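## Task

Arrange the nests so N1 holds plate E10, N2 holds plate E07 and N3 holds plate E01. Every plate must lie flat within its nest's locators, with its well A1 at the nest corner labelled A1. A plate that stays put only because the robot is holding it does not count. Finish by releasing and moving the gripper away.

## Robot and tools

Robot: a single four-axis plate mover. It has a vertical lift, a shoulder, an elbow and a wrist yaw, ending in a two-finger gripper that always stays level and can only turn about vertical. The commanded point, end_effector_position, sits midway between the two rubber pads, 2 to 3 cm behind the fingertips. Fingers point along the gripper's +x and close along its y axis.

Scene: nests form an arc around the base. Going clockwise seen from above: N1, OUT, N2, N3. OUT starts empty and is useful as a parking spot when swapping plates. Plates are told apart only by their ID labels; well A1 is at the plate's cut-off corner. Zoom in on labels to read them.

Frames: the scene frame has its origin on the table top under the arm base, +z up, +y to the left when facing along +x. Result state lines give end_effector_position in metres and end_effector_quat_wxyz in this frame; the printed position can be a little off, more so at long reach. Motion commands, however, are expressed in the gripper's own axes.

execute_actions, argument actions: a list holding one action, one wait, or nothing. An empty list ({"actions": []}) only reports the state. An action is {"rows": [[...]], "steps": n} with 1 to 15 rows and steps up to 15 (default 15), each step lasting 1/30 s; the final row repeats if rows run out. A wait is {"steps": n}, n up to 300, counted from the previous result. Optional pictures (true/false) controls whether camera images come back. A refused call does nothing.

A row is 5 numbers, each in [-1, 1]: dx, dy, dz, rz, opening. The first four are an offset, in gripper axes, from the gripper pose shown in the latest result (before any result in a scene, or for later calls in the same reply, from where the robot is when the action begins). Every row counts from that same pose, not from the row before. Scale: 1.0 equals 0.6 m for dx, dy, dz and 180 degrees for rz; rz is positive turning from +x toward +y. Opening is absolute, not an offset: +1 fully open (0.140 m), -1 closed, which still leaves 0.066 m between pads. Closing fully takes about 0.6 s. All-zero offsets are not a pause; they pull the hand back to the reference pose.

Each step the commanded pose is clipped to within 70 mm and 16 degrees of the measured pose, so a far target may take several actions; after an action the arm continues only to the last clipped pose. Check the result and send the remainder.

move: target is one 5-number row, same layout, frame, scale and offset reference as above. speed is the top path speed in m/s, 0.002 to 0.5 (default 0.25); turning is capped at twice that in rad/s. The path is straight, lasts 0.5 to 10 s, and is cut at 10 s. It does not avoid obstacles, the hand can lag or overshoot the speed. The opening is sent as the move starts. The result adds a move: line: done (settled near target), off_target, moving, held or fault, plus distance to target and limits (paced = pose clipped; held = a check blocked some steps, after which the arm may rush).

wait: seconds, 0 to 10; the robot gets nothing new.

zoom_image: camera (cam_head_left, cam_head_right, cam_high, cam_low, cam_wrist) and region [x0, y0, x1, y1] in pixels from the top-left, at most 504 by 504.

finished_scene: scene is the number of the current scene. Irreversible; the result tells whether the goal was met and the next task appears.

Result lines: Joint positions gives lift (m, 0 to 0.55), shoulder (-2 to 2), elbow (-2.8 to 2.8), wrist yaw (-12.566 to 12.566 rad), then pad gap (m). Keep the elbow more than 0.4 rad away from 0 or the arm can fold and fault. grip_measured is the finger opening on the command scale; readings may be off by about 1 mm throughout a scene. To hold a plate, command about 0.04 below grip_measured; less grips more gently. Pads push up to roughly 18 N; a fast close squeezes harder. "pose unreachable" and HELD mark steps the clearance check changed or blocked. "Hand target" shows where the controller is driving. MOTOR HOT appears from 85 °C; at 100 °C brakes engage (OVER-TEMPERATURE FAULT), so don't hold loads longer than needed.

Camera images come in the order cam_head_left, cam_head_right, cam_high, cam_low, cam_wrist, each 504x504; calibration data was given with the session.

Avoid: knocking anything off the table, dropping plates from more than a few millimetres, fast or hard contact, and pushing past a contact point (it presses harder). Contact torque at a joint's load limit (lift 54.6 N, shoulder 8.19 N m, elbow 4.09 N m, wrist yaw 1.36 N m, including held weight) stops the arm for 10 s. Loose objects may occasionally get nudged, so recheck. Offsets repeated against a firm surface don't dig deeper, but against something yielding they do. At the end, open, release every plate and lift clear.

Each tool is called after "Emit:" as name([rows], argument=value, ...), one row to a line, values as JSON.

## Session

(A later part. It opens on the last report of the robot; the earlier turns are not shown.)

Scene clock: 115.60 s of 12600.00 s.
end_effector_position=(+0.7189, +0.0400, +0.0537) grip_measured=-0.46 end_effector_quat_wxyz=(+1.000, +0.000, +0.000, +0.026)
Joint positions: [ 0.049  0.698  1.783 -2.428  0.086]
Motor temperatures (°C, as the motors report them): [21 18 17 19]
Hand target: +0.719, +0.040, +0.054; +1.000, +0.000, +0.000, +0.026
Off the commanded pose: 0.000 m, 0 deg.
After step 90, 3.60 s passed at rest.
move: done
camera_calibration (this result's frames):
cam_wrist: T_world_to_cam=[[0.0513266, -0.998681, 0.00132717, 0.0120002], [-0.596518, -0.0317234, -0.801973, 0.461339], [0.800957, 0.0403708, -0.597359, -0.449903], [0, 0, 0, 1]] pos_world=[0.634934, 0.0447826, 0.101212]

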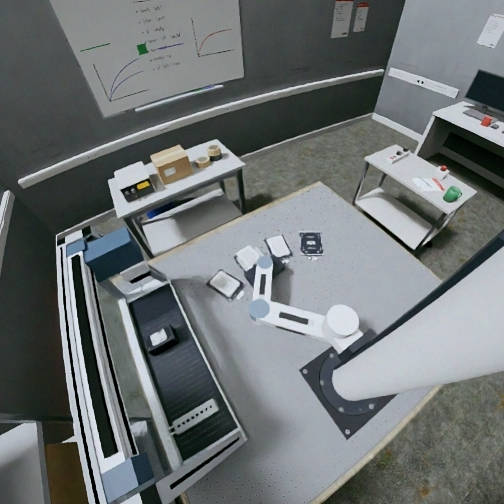

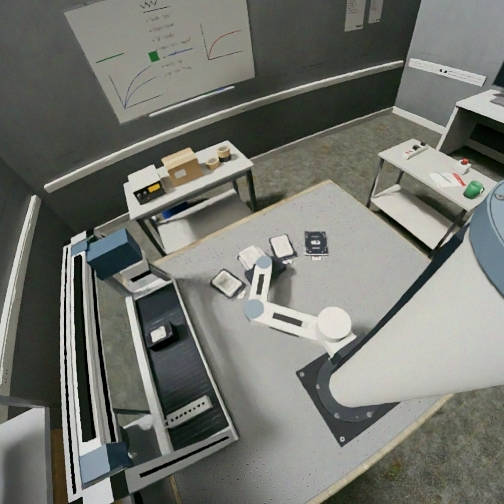

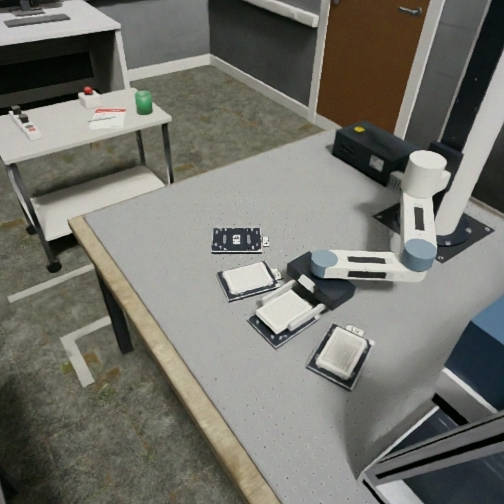

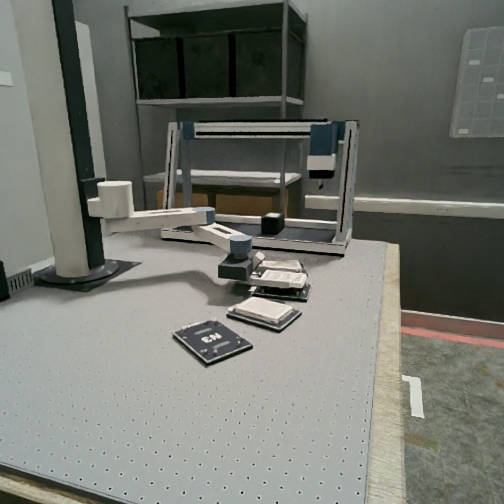

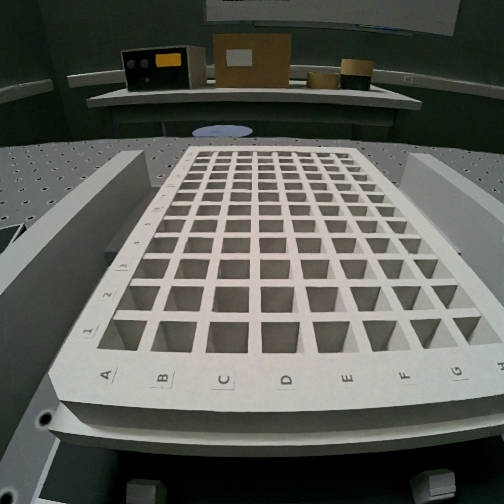

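Emit:
move(target=[-0.0004,0.0005,-0.039,0.002,-0.51], speed=0.03)

Scene clock: 120.77 s of 12600.00 s.
end_effector_position=(+0.7187, +0.0408, +0.0303) grip_measured=-0.46 end_effector_quat_wxyz=(+1.000, +0.000, +0.000, +0.030)
Joint positions: [ 0.025  0.697  1.782 -2.419  0.086]
Motor temperatures (°C, as the motors report them): [21 18 17 19]
Hand target: +0.719, +0.040, +0.030; +1.000, +0.000, +0.000, +0.030
Off the commanded pose: 0.001 m, 0 deg.
After step 90, 1.17 s passed at rest.
move: done
camera_calibration (this result's frames):
cam_wrist: T_world_to_cam=[[0.0591357, -0.998249, 0.00132717, 0.00724075], [-0.596251, -0.0363878, -0.801973, 0.442429], [0.800617, 0.0466339, -0.597359, -0.463805], [0, 0, 0, 1]] pos_world=[0.634701, 0.0449561, 0.0777486]

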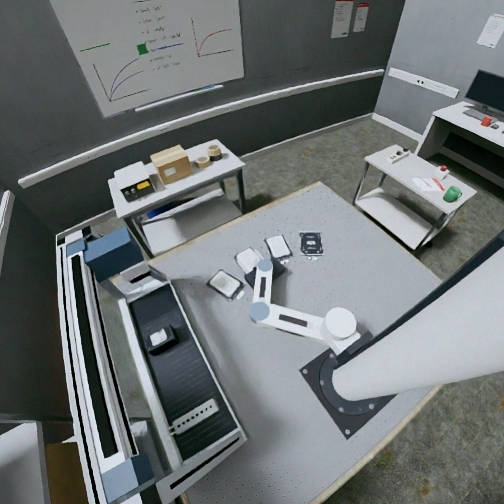

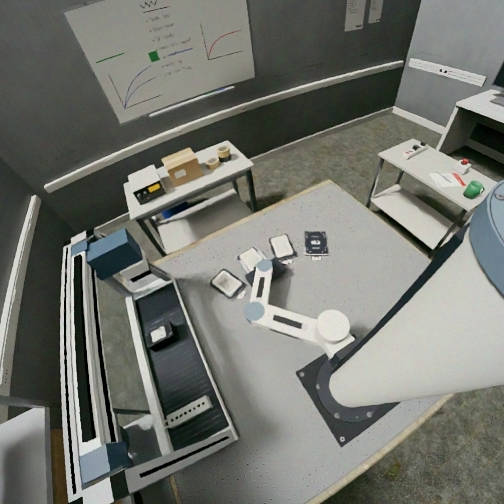

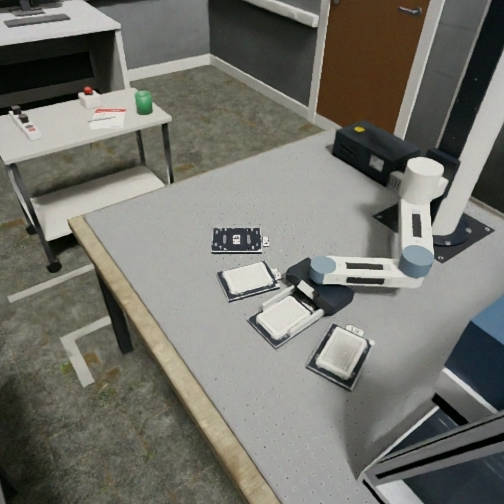

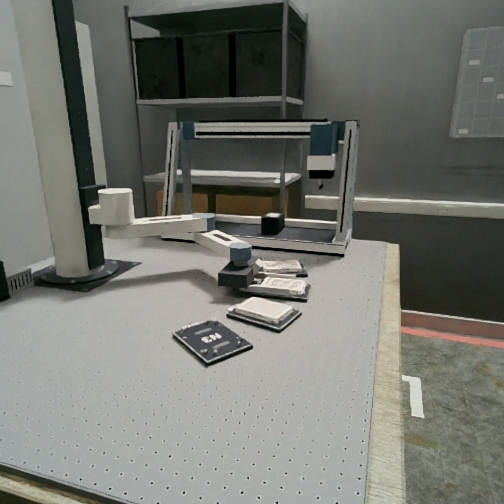

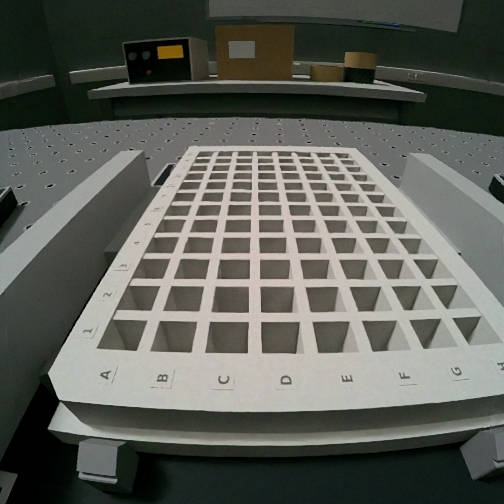

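Emit:
execute_actions([
  {"rows":[[0,0,0,0,-0.1]],"steps":9},
], pictures=false)

Emit:
move(target=[0,0,0.04,0,-0.1])

Emit:
move(target=[-0.0388,-0.3028,0,-0.1044,-0.1], speed=0.4)

Scene clock: 128.43 s of 12600.00 s.
end_effector_position=(+0.7187, +0.0409, +0.0303) grip_measured=-0.10 end_effector_quat_wxyz=(+1.000, +0.000, +0.000, +0.030)
Joint positions: [ 0.025  0.698  1.783 -2.419  0.099]
Motor temperatures (°C, as the motors report them): [21 18 17 19]
Hand target: +0.719, +0.041, +0.030; +1.000, +0.000, +0.000, +0.030
Off the commanded pose: 0.000 m, 0 deg.
Steps of this call (steps 1 to 90: nothing new was sent; then 4.37 s passed at rest; steps 91 to 99: all 9 steps of this action). Readings (end_effector_position):
91: (+0.7187, +0.0408, +0.0303)
92: (+0.7187, +0.0409, +0.0303)
94: (+0.7187, +0.0409, +0.0303)
98: (+0.7187, +0.0409, +0.0303)
99: the state above

Scene clock: 129.37 s of 12600.00 s.
end_effector_position=(+0.7187, +0.0409, +0.0543) grip_measured=-0.10 end_effector_quat_wxyz=(+1.000, +0.000, +0.000, +0.030)
Joint positions: [ 0.049  0.698  1.783 -2.419  0.099]
Motor temperatures (°C, as the motors report them): [21 18 17 19]
Hand target: +0.719, +0.041, +0.054; +1.000, +0.000, +0.000, +0.030
Off the commanded pose: 0.000 m, 0 deg.
move: done
camera_calibration (this result's frames):
cam_wrist: T_world_to_cam=[[0.0594723, -0.998229, 0.00132717, 0.00711395], [-0.596239, -0.0365889, -0.801973, 0.46172], [0.800601, 0.0469039, -0.597359, -0.44946], [0, 0, 0, 1]] pos_world=[0.634711, 0.0450766, 0.101788]

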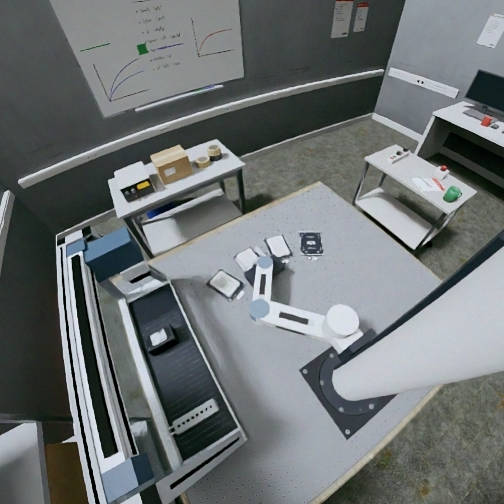

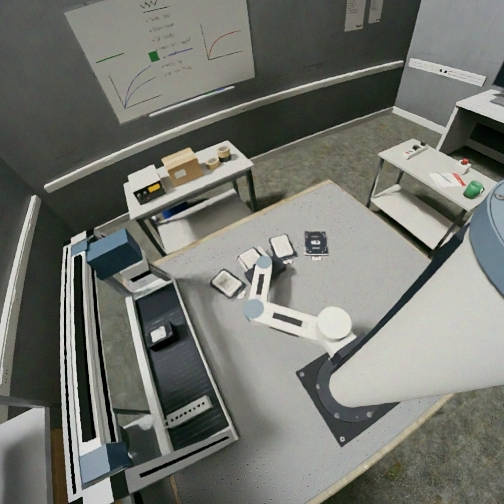

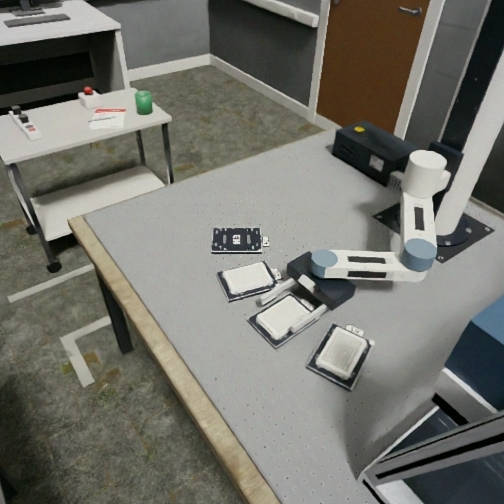

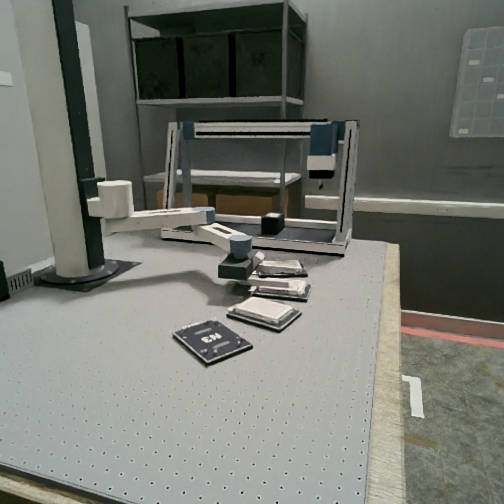

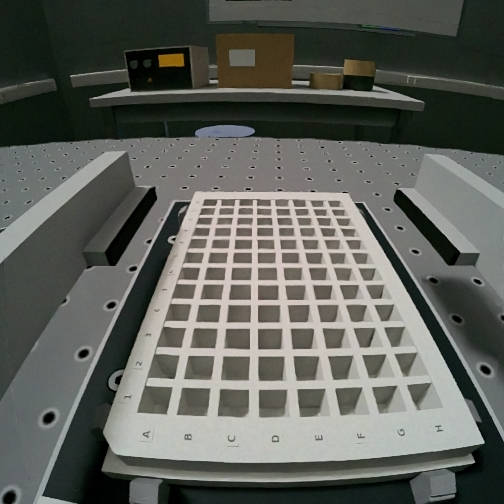

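Scene clock: 130.30 s of 12600.00 s.
end_effector_position=(+0.7064, -0.1419, +0.0543) grip_measured=-0.10 end_effector_quat_wxyz=(+0.991, +0.000, +0.000, -0.133)
Joint positions: [ 0.049  0.346  1.812 -2.425  0.099]
Motor temperatures (°C, as the motors report them): [21 18 17 19]
Hand target: +0.706, -0.142, +0.054; +0.991, +0.000, +0.000, -0.133
Off the commanded pose: 0.000 m, 0 deg.
move: done
camera_calibration (this result's frames):
cam_wrist: T_world_to_cam=[[-0.265346, -0.964152, 0.00132717, 0.0596054], [-0.576229, 0.157481, -0.801973, 0.461104], [0.773015, -0.213565, -0.597359, -0.448516], [0, 0, 0, 1]] pos_world=[0.628228, -0.110934, 0.101789]

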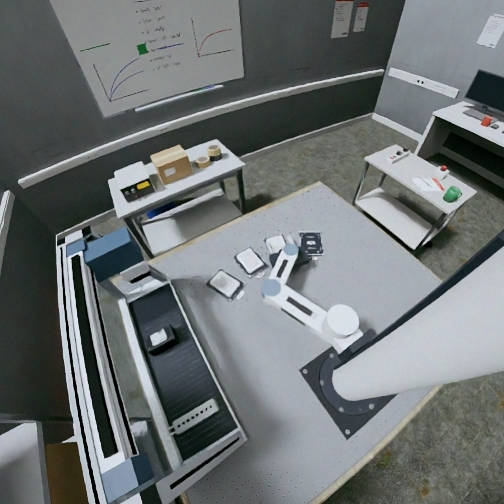

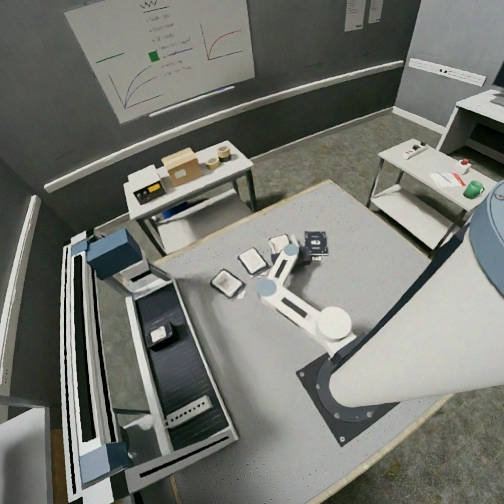

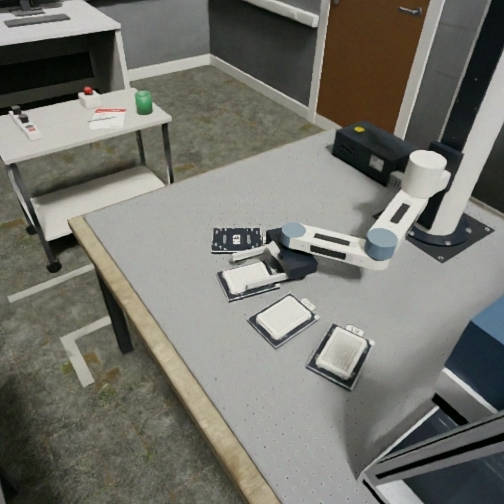

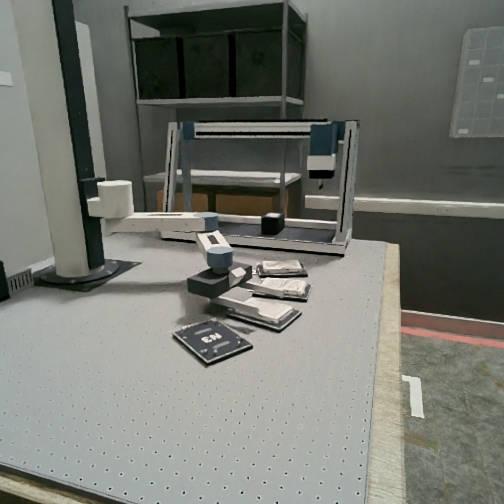

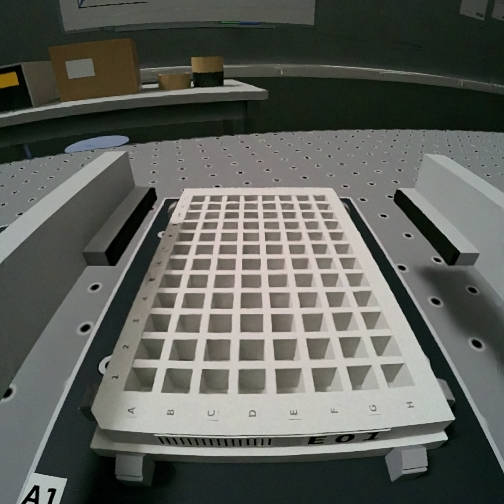

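Emit:
move(target=[0.008,0.0102,0,0.007,-0.1])

Scene clock: 139.40 s of 12600.00 s.
end_effector_position=(+0.7127, -0.1372, +0.0543) grip_measured=-0.10 end_effector_quat_wxyz=(+0.993, +0.000, +0.000, -0.122)
Joint positions: [ 0.049  0.339  1.843 -2.427  0.099]
Motor temperatures (°C, as the motors report them): [21 18 17 19]
Hand target: +0.713, -0.137, +0.054; +0.992, +0.000, +0.000, -0.122
Off the commanded pose: 0.000 m, 0 deg.
After step 90, 5.40 s passed at rest.
move: done
camera_calibration (this result's frames):
cam_wrist: T_world_to_cam=[[-0.243689, -0.969852, 0.00132717, 0.0496287], [-0.579611, 0.144538, -0.801973, 0.464601], [0.777603, -0.196201, -0.597359, -0.453233], [0, 0, 0, 1]] pos_world=[0.633818, -0.107945, 0.101789]

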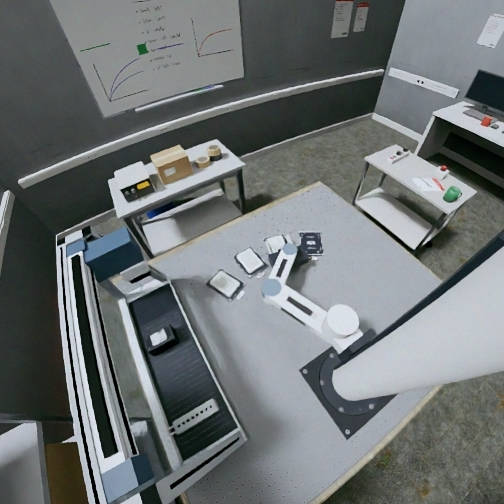

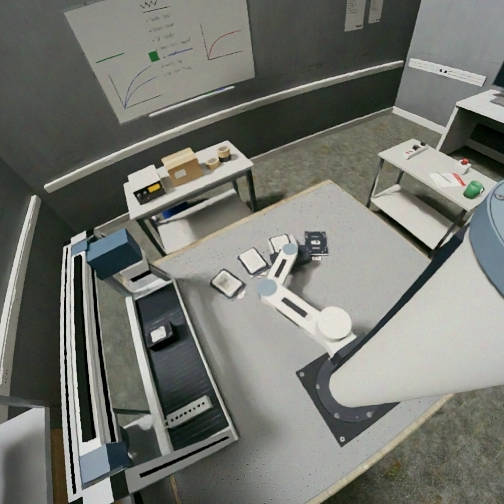

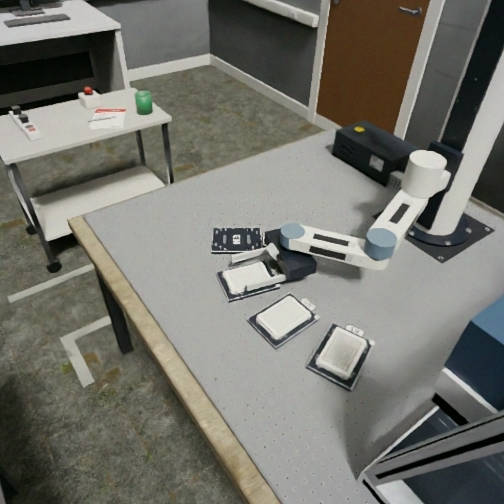

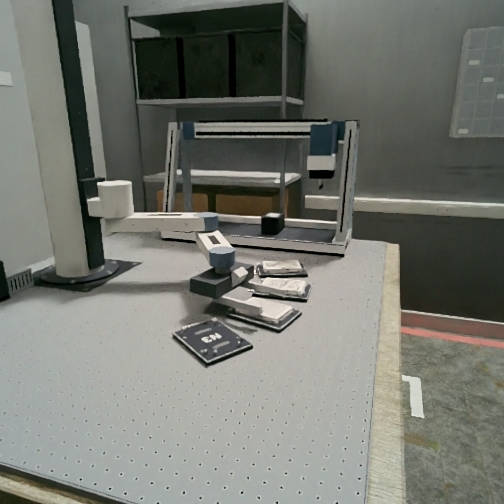

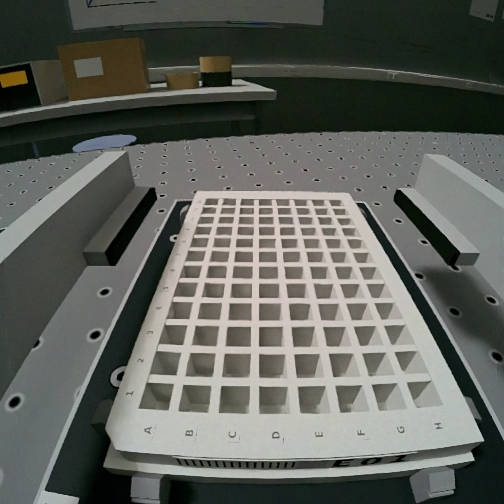

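Emit:
move(target=[0.001,0,-0.041,0,-0.1], speed=0.1)

Emit:
move(target=[0,0,0,0,-0.51])

Emit:
move(target=[0,0,0.04,0,-0.51], speed=0.08)

Scene clock: 146.70 s of 12600.00 s.
end_effector_position=(+0.7133, -0.1372, +0.0297) grip_measured=-0.10 end_effector_quat_wxyz=(+0.993, +0.000, +0.000, -0.122)
Joint positions: [ 0.025  0.338  1.847 -2.429  0.099]
Motor temperatures (°C, as the motors report them): [21 18 17 19]
Hand target: +0.713, -0.137, +0.030; +0.993, +0.000, +0.000, -0.122
Off the commanded pose: 0.000 m, 0 deg.
After step 90, 3.60 s passed at rest.
move: done
camera_calibration (this result's frames):
cam_wrist: T_world_to_cam=[[-0.243363, -0.969934, 0.00132717, 0.0495114], [-0.579659, 0.144343, -0.801973, 0.445194], [0.777669, -0.195939, -0.597359, -0.468428], [0, 0, 0, 1]] pos_world=[0.634393, -0.108021, 0.077148]

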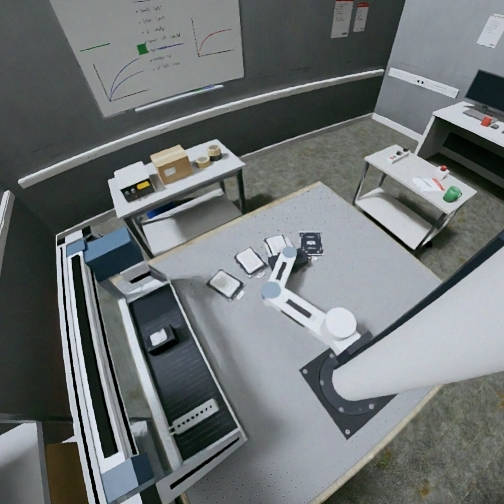

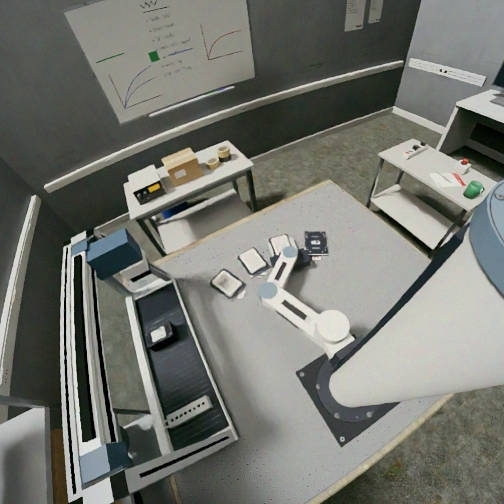

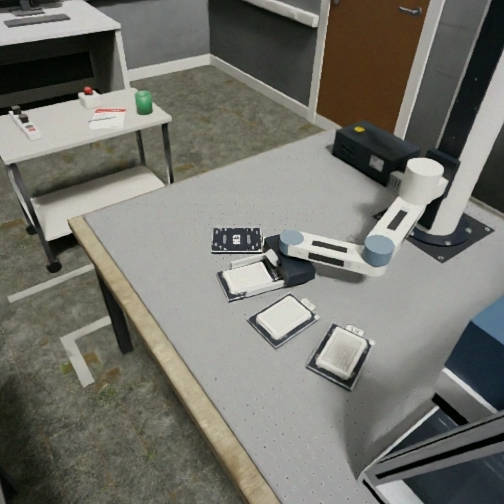

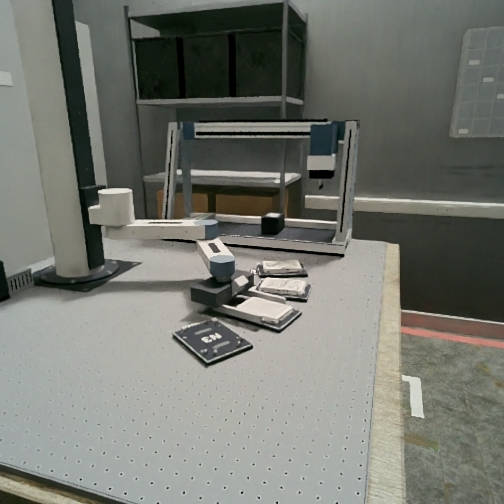

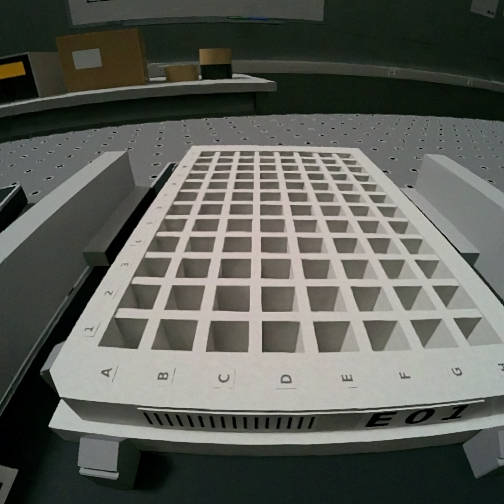

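Scene clock: 147.20 s of 12600.00 s.
end_effector_position=(+0.7132, -0.1375, +0.0297) grip_measured=-0.46 end_effector_quat_wxyz=(+0.992, +0.000, +0.000, -0.122)
Joint positions: [ 0.025  0.338  1.847 -2.43   0.086]
Motor temperatures (°C, as the motors report them): [21 18 17 19]
Hand target: +0.713, -0.137, +0.030; +0.993, +0.000, +0.000, -0.122
Off the commanded pose: 0.000 m, 0 deg.
move: done
camera_calibration (this result's frames):
cam_wrist: T_world_to_cam=[[-0.244418, -0.969669, 0.00132717, 0.0500228], [-0.579502, 0.144974, -0.801973, 0.445141], [0.777456, -0.196786, -0.597359, -0.468355], [0, 0, 0, 1]] pos_world=[0.634312, -0.108194, 0.0771481]

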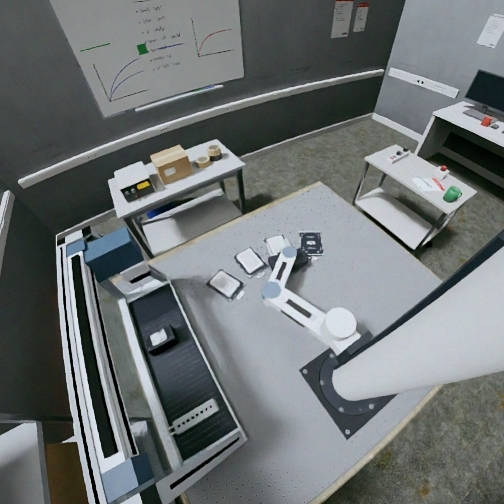

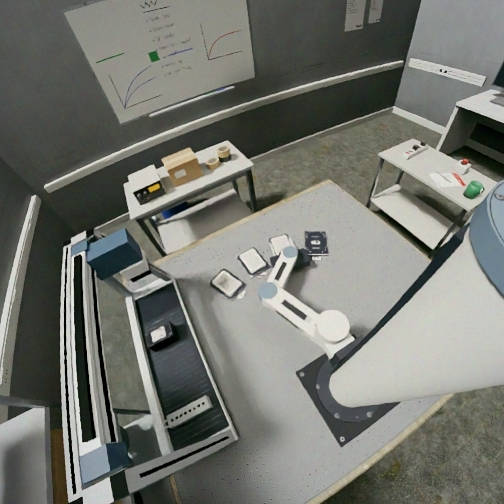

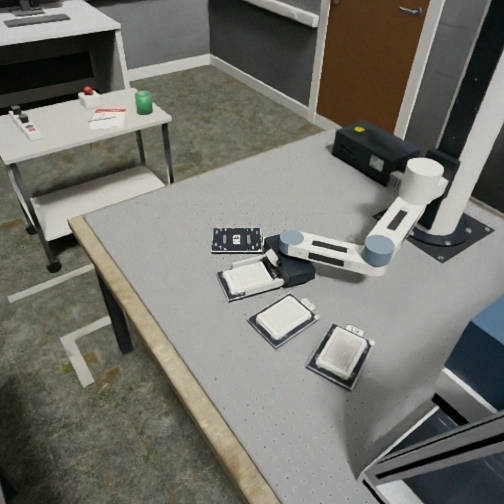

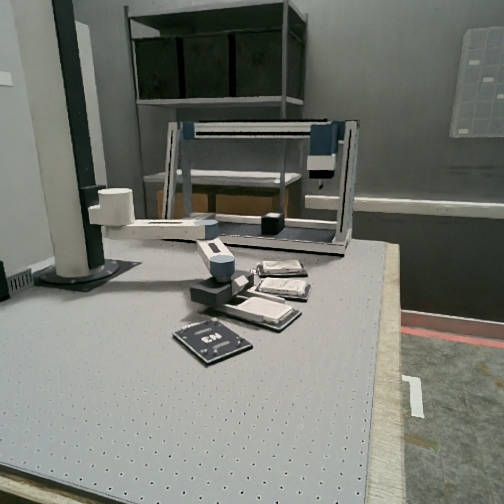

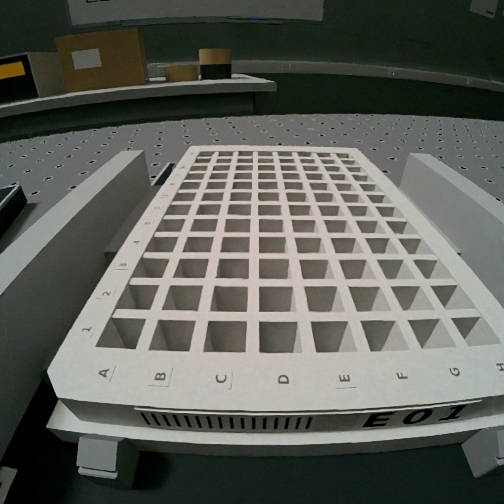

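Scene clock: 147.90 s of 12600.00 s.
end_effector_position=(+0.7132, -0.1375, +0.0537) grip_measured=-0.46 end_effector_quat_wxyz=(+0.992, +0.000, +0.000, -0.122)
Joint positions: [ 0.049  0.338  1.847 -2.43   0.086]
Motor temperatures (°C, as the motors report them): [21 18 17 19]
Hand target: +0.713, -0.137, +0.054; +0.992, +0.000, +0.000, -0.122
Off the commanded pose: 0.000 m, 0 deg.
move: done
camera_calibration (this result's frames):
cam_wrist: T_world_to_cam=[[-0.244439, -0.969664, 0.00132717, 0.0499956], [-0.579499, 0.144986, -0.801973, 0.46441], [0.777451, -0.196803, -0.597359, -0.454001], [0, 0, 0, 1]] pos_world=[0.634309, -0.108203, 0.101176]

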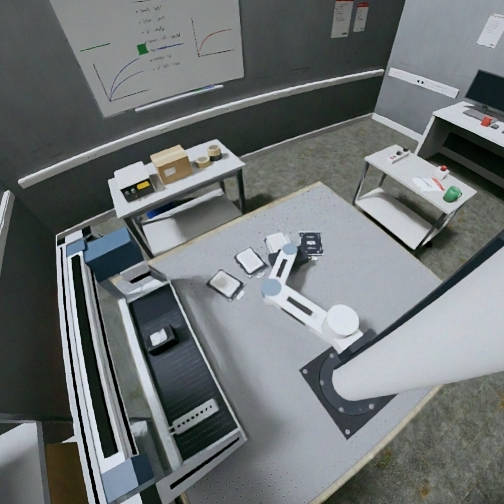

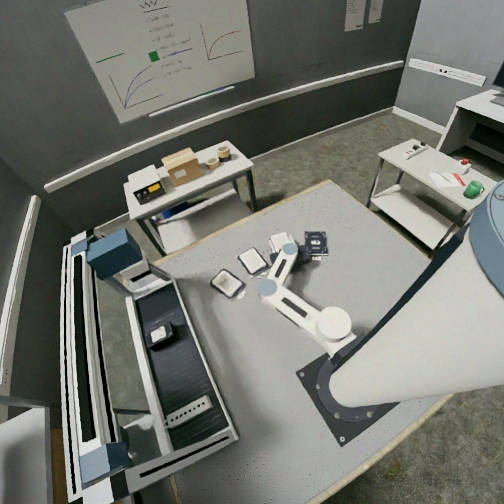

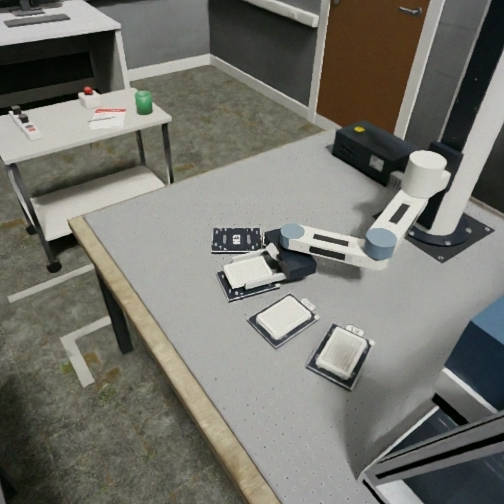

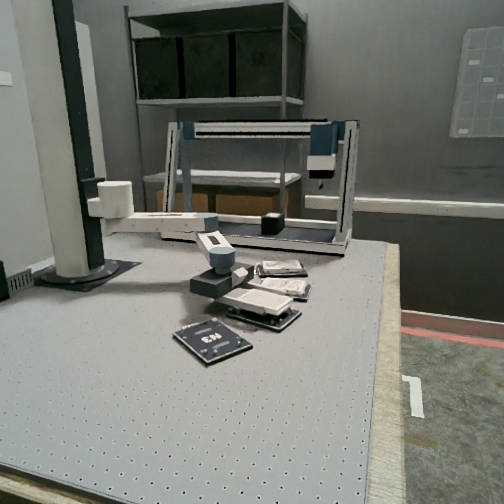

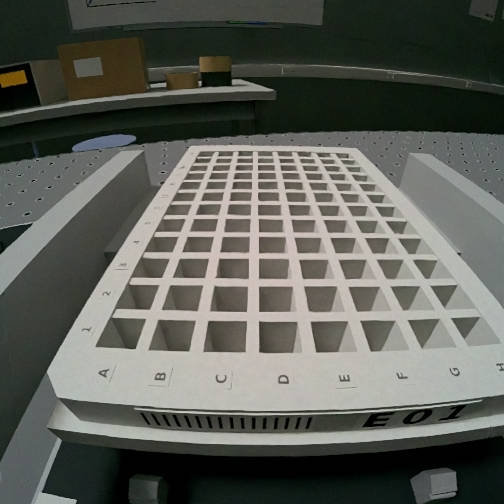

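Emit:
move(target=[-0.0546,-0.3085,0,-0.1118,-0.51], speed=0.3)

Emit:
move(target=[0,0,-0.039,0,-0.51], speed=0.03)

Scene clock: 154.00 s of 12600.00 s.
end_effector_position=(+0.6362, -0.3092, +0.0537) grip_measured=-0.46 end_effector_quat_wxyz=(+0.956, +0.000, +0.000, -0.294)
Joint positions: [ 0.049  0.002  1.845 -2.444  0.086]
Motor temperatures (°C, as the motors report them): [21 18 17 19]
Hand target: +0.636, -0.309, +0.054; +0.956, +0.000, +0.000, -0.294
Off the commanded pose: 0.000 m, 0 deg.
After step 90, 2.07 s passed at rest.
move: done
camera_calibration (this result's frames):
cam_wrist: T_world_to_cam=[[-0.563353, -0.826215, 0.00132717, 0.111981], [-0.494148, 0.335645, -0.801973, 0.449354], [0.662157, -0.45245, -0.597359, -0.433653], [0, 0, 0, 1]] pos_world=[0.572278, -0.254509, 0.101175]

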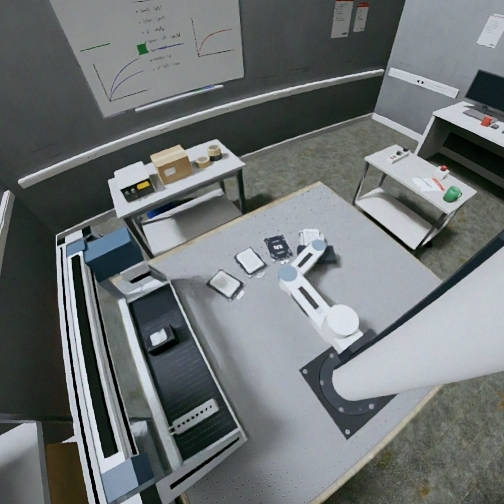

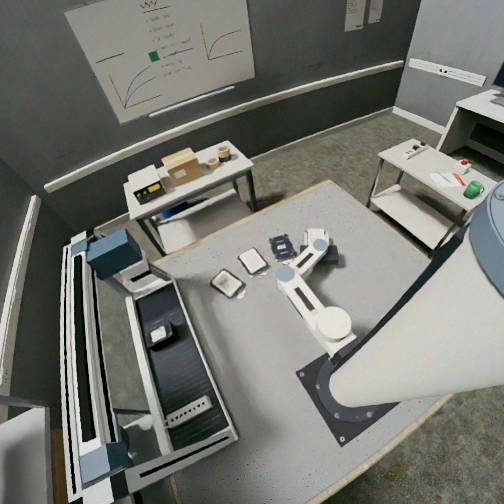

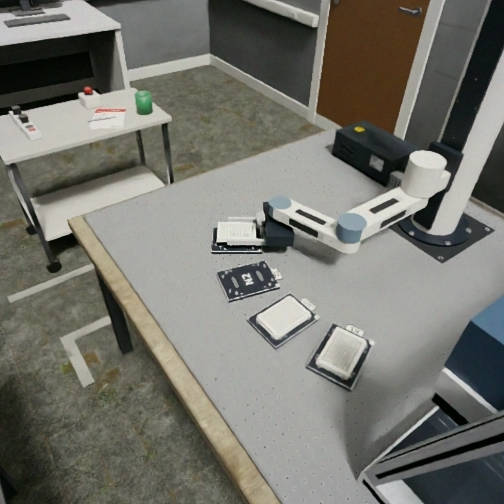

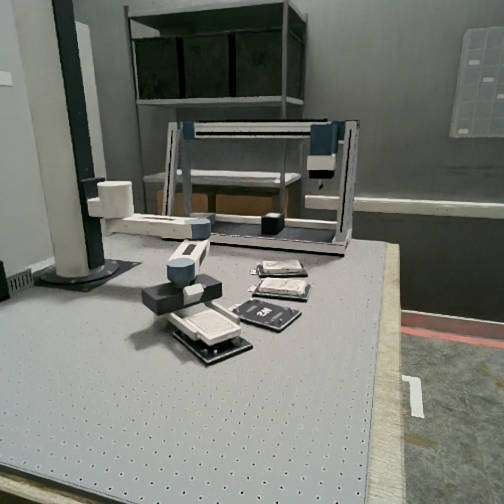

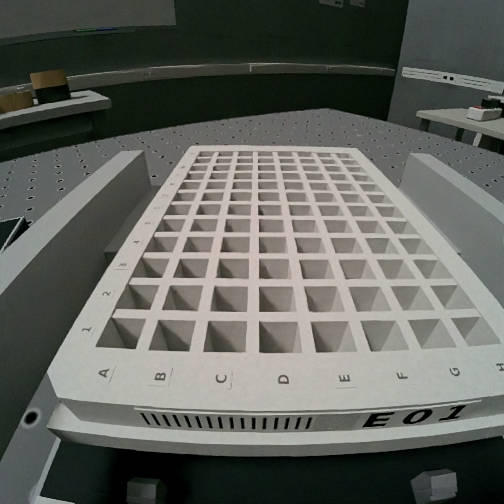

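Scene clock: 155.00 s of 12600.00 s.
end_effector_position=(+0.6364, -0.3090, +0.0302) grip_measured=-0.46 end_effector_quat_wxyz=(+0.956, +0.000, +0.000, -0.294)
Joint positions: [ 0.025  0.002  1.845 -2.443  0.086]
Motor temperatures (°C, as the motors report them): [21 18 17 19]
Hand target: +0.636, -0.309, +0.030; +0.956, +0.000, +0.000, -0.294
Off the commanded pose: 0.000 m, 0 deg.
move: done
camera_calibration (this result's frames):
cam_wrist: T_world_to_cam=[[-0.562662, -0.826686, 0.00132717, 0.111627], [-0.494428, 0.335232, -0.801973, 0.430609], [0.662535, -0.451896, -0.597359, -0.447758], [0, 0, 0, 1]] pos_world=[0.572369, -0.254414, 0.0777162]

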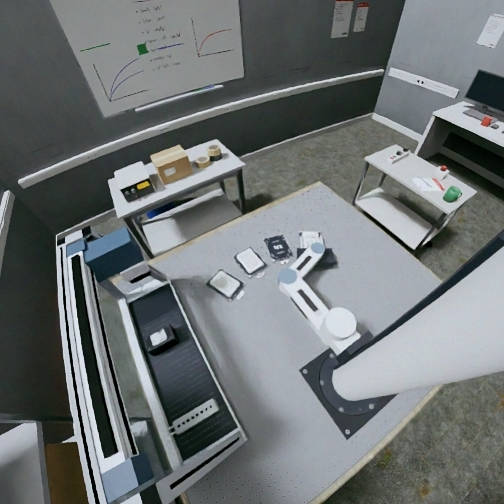

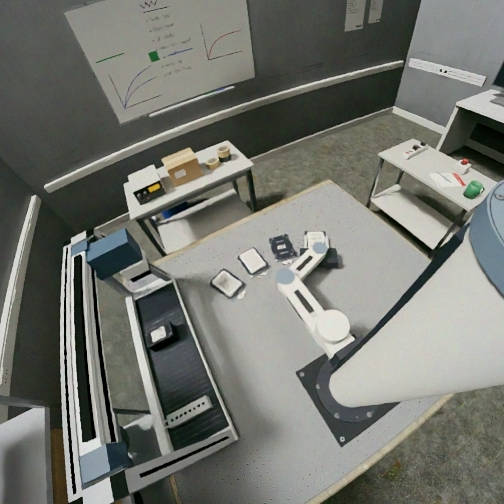

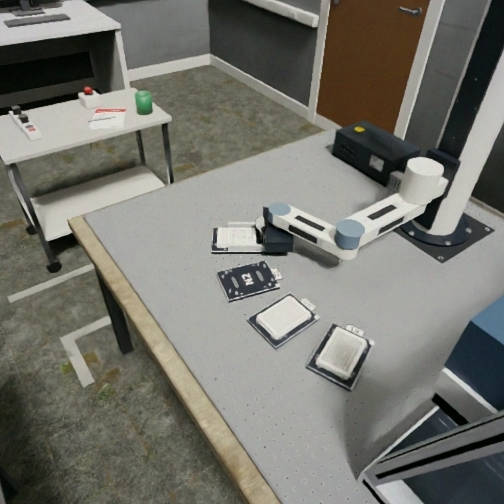

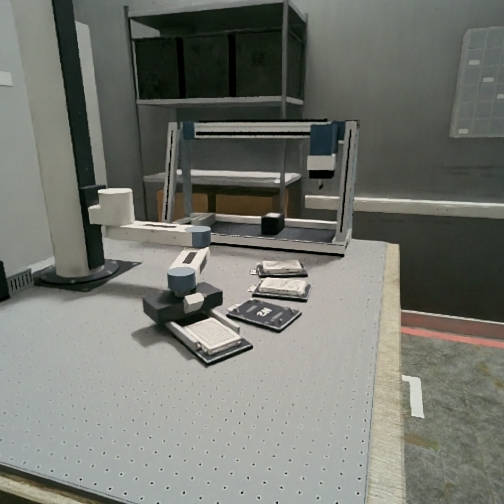

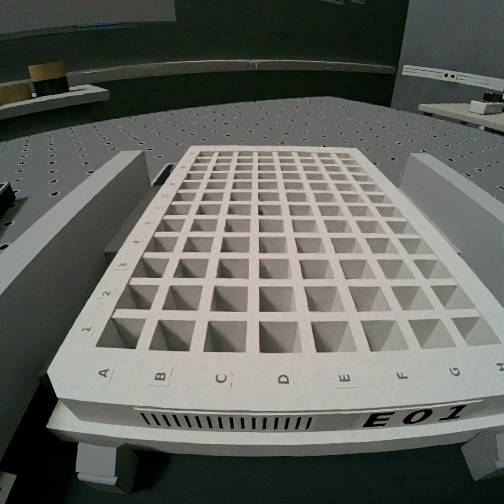

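Emit:
execute_actions([
  {"rows":[[0,0,0,0,-0.1]],"steps":8},
], pictures=false)

Emit:
move(target=[0,0,0.04,0,-0.1])

Emit:
move(target=[-0.4388,0.7678,0,0.315,-0.1], speed=0.45)

Scene clock: 165.30 s of 12600.00 s.
end_effector_position=(+0.6364, -0.3090, +0.0302) grip_measured=-0.10 end_effector_quat_wxyz=(+0.956, +0.000, +0.000, -0.294)
Joint positions: [ 0.025  0.002  1.845 -2.443  0.099]
Motor temperatures (°C, as the motors report them): [21 18 17 19]
Hand target: +0.636, -0.309, +0.030; +0.956, +0.000, +0.000, -0.294
Off the commanded pose: 0.000 m, 0 deg.
Steps of this call (steps 1 to 90: nothing new was sent; then 7.03 s passed at rest; steps 91 to 98: all 8 steps of this action). Readings (end_effector_position):
91: (+0.6364, -0.3090, +0.0302)
92: (+0.6364, -0.3090, +0.0302)
94: (+0.6364, -0.3090, +0.0302)
98: the state above

Scene clock: 166.23 s of 12600.00 s.
end_effector_position=(+0.6364, -0.3090, +0.0543) grip_measured=-0.10 end_effector_quat_wxyz=(+0.956, +0.000, +0.000, -0.294)
Joint positions: [ 0.049  0.002  1.846 -2.443  0.099]
Motor temperatures (°C, as the motors report them): [21 18 17 19]
Hand target: +0.636, -0.309, +0.054; +0.956, +0.000, +0.000, -0.294
Off the commanded pose: 0.000 m, 0 deg.
move: done
camera_calibration (this result's frames):
cam_wrist: T_world_to_cam=[[-0.562617, -0.826716, 0.00132717, 0.11157], [-0.494446, 0.335205, -0.801973, 0.449895], [0.662559, -0.45186, -0.597359, -0.433406], [0, 0, 0, 1]] pos_world=[0.572377, -0.254409, 0.101756]

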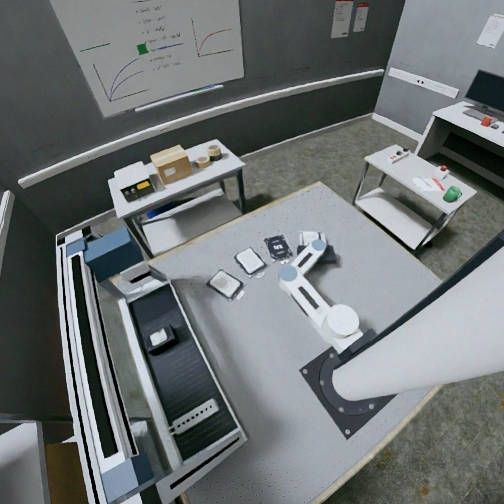

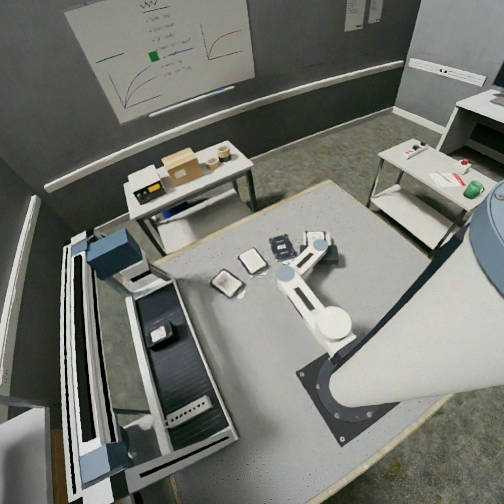

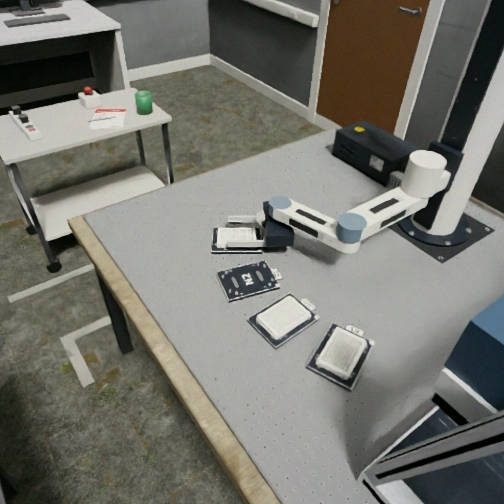

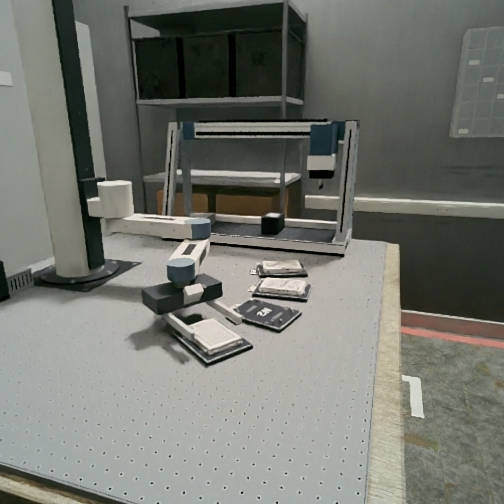

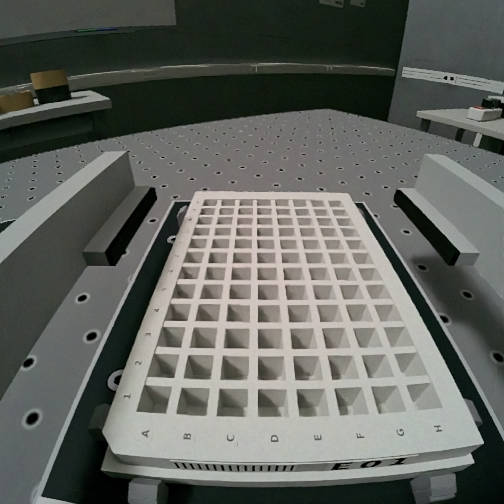

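Scene clock: 167.90 s of 12600.00 s.
end_effector_position=(+0.6773, +0.2202, +0.0543) grip_measured=-0.10 end_effector_quat_wxyz=(+0.981, +0.000, +0.000, +0.196)
Joint positions: [ 0.049  1.028  1.802 -2.437  0.099]
Motor temperatures (°C, as the motors report them): [21 18 17 19]
Hand target: +0.677, +0.220, +0.054; +0.981, +0.000, +0.000, +0.195
Off the commanded pose: 0.000 m, 0 deg.
move: done; limits=paced
camera_calibration (this result's frames):
cam_wrist: T_world_to_cam=[[0.382634, -0.923899, 0.00132717, -0.0467558], [-0.551493, -0.229554, -0.801973, 0.455746], [0.741246, 0.30613, -0.597359, -0.441601], [0, 0, 0, 1]] pos_world=[0.596567, 0.196608, 0.101763]

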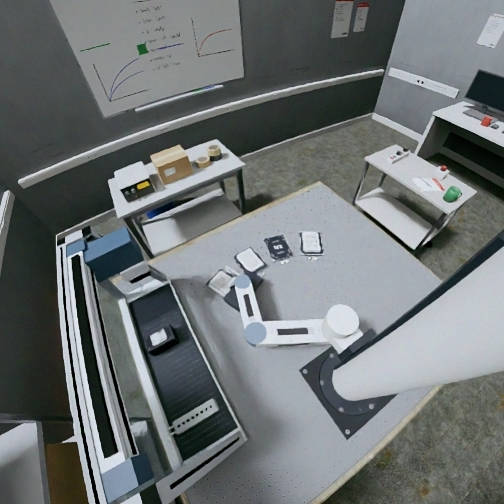

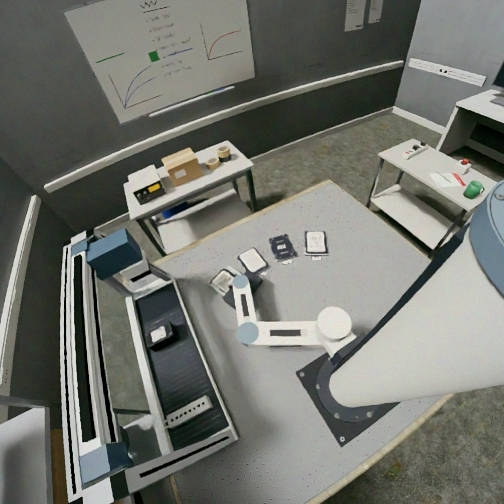

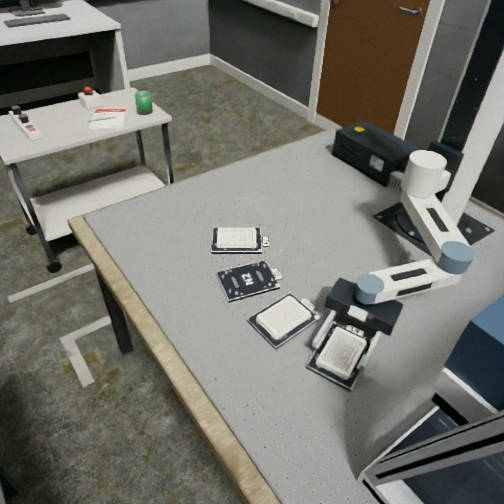

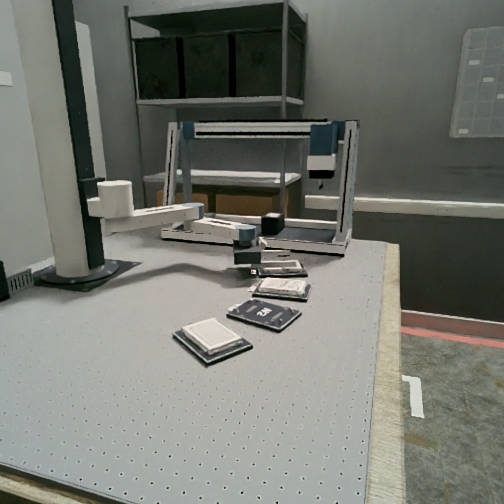

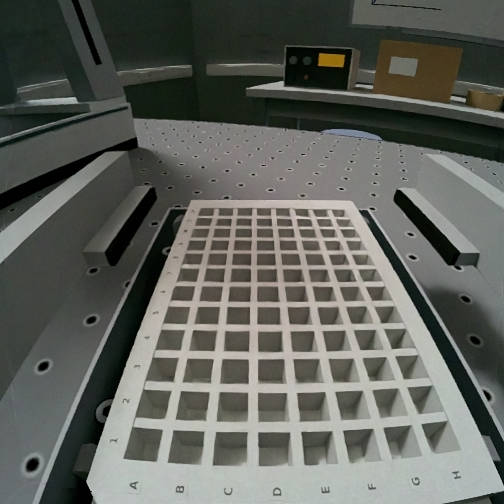

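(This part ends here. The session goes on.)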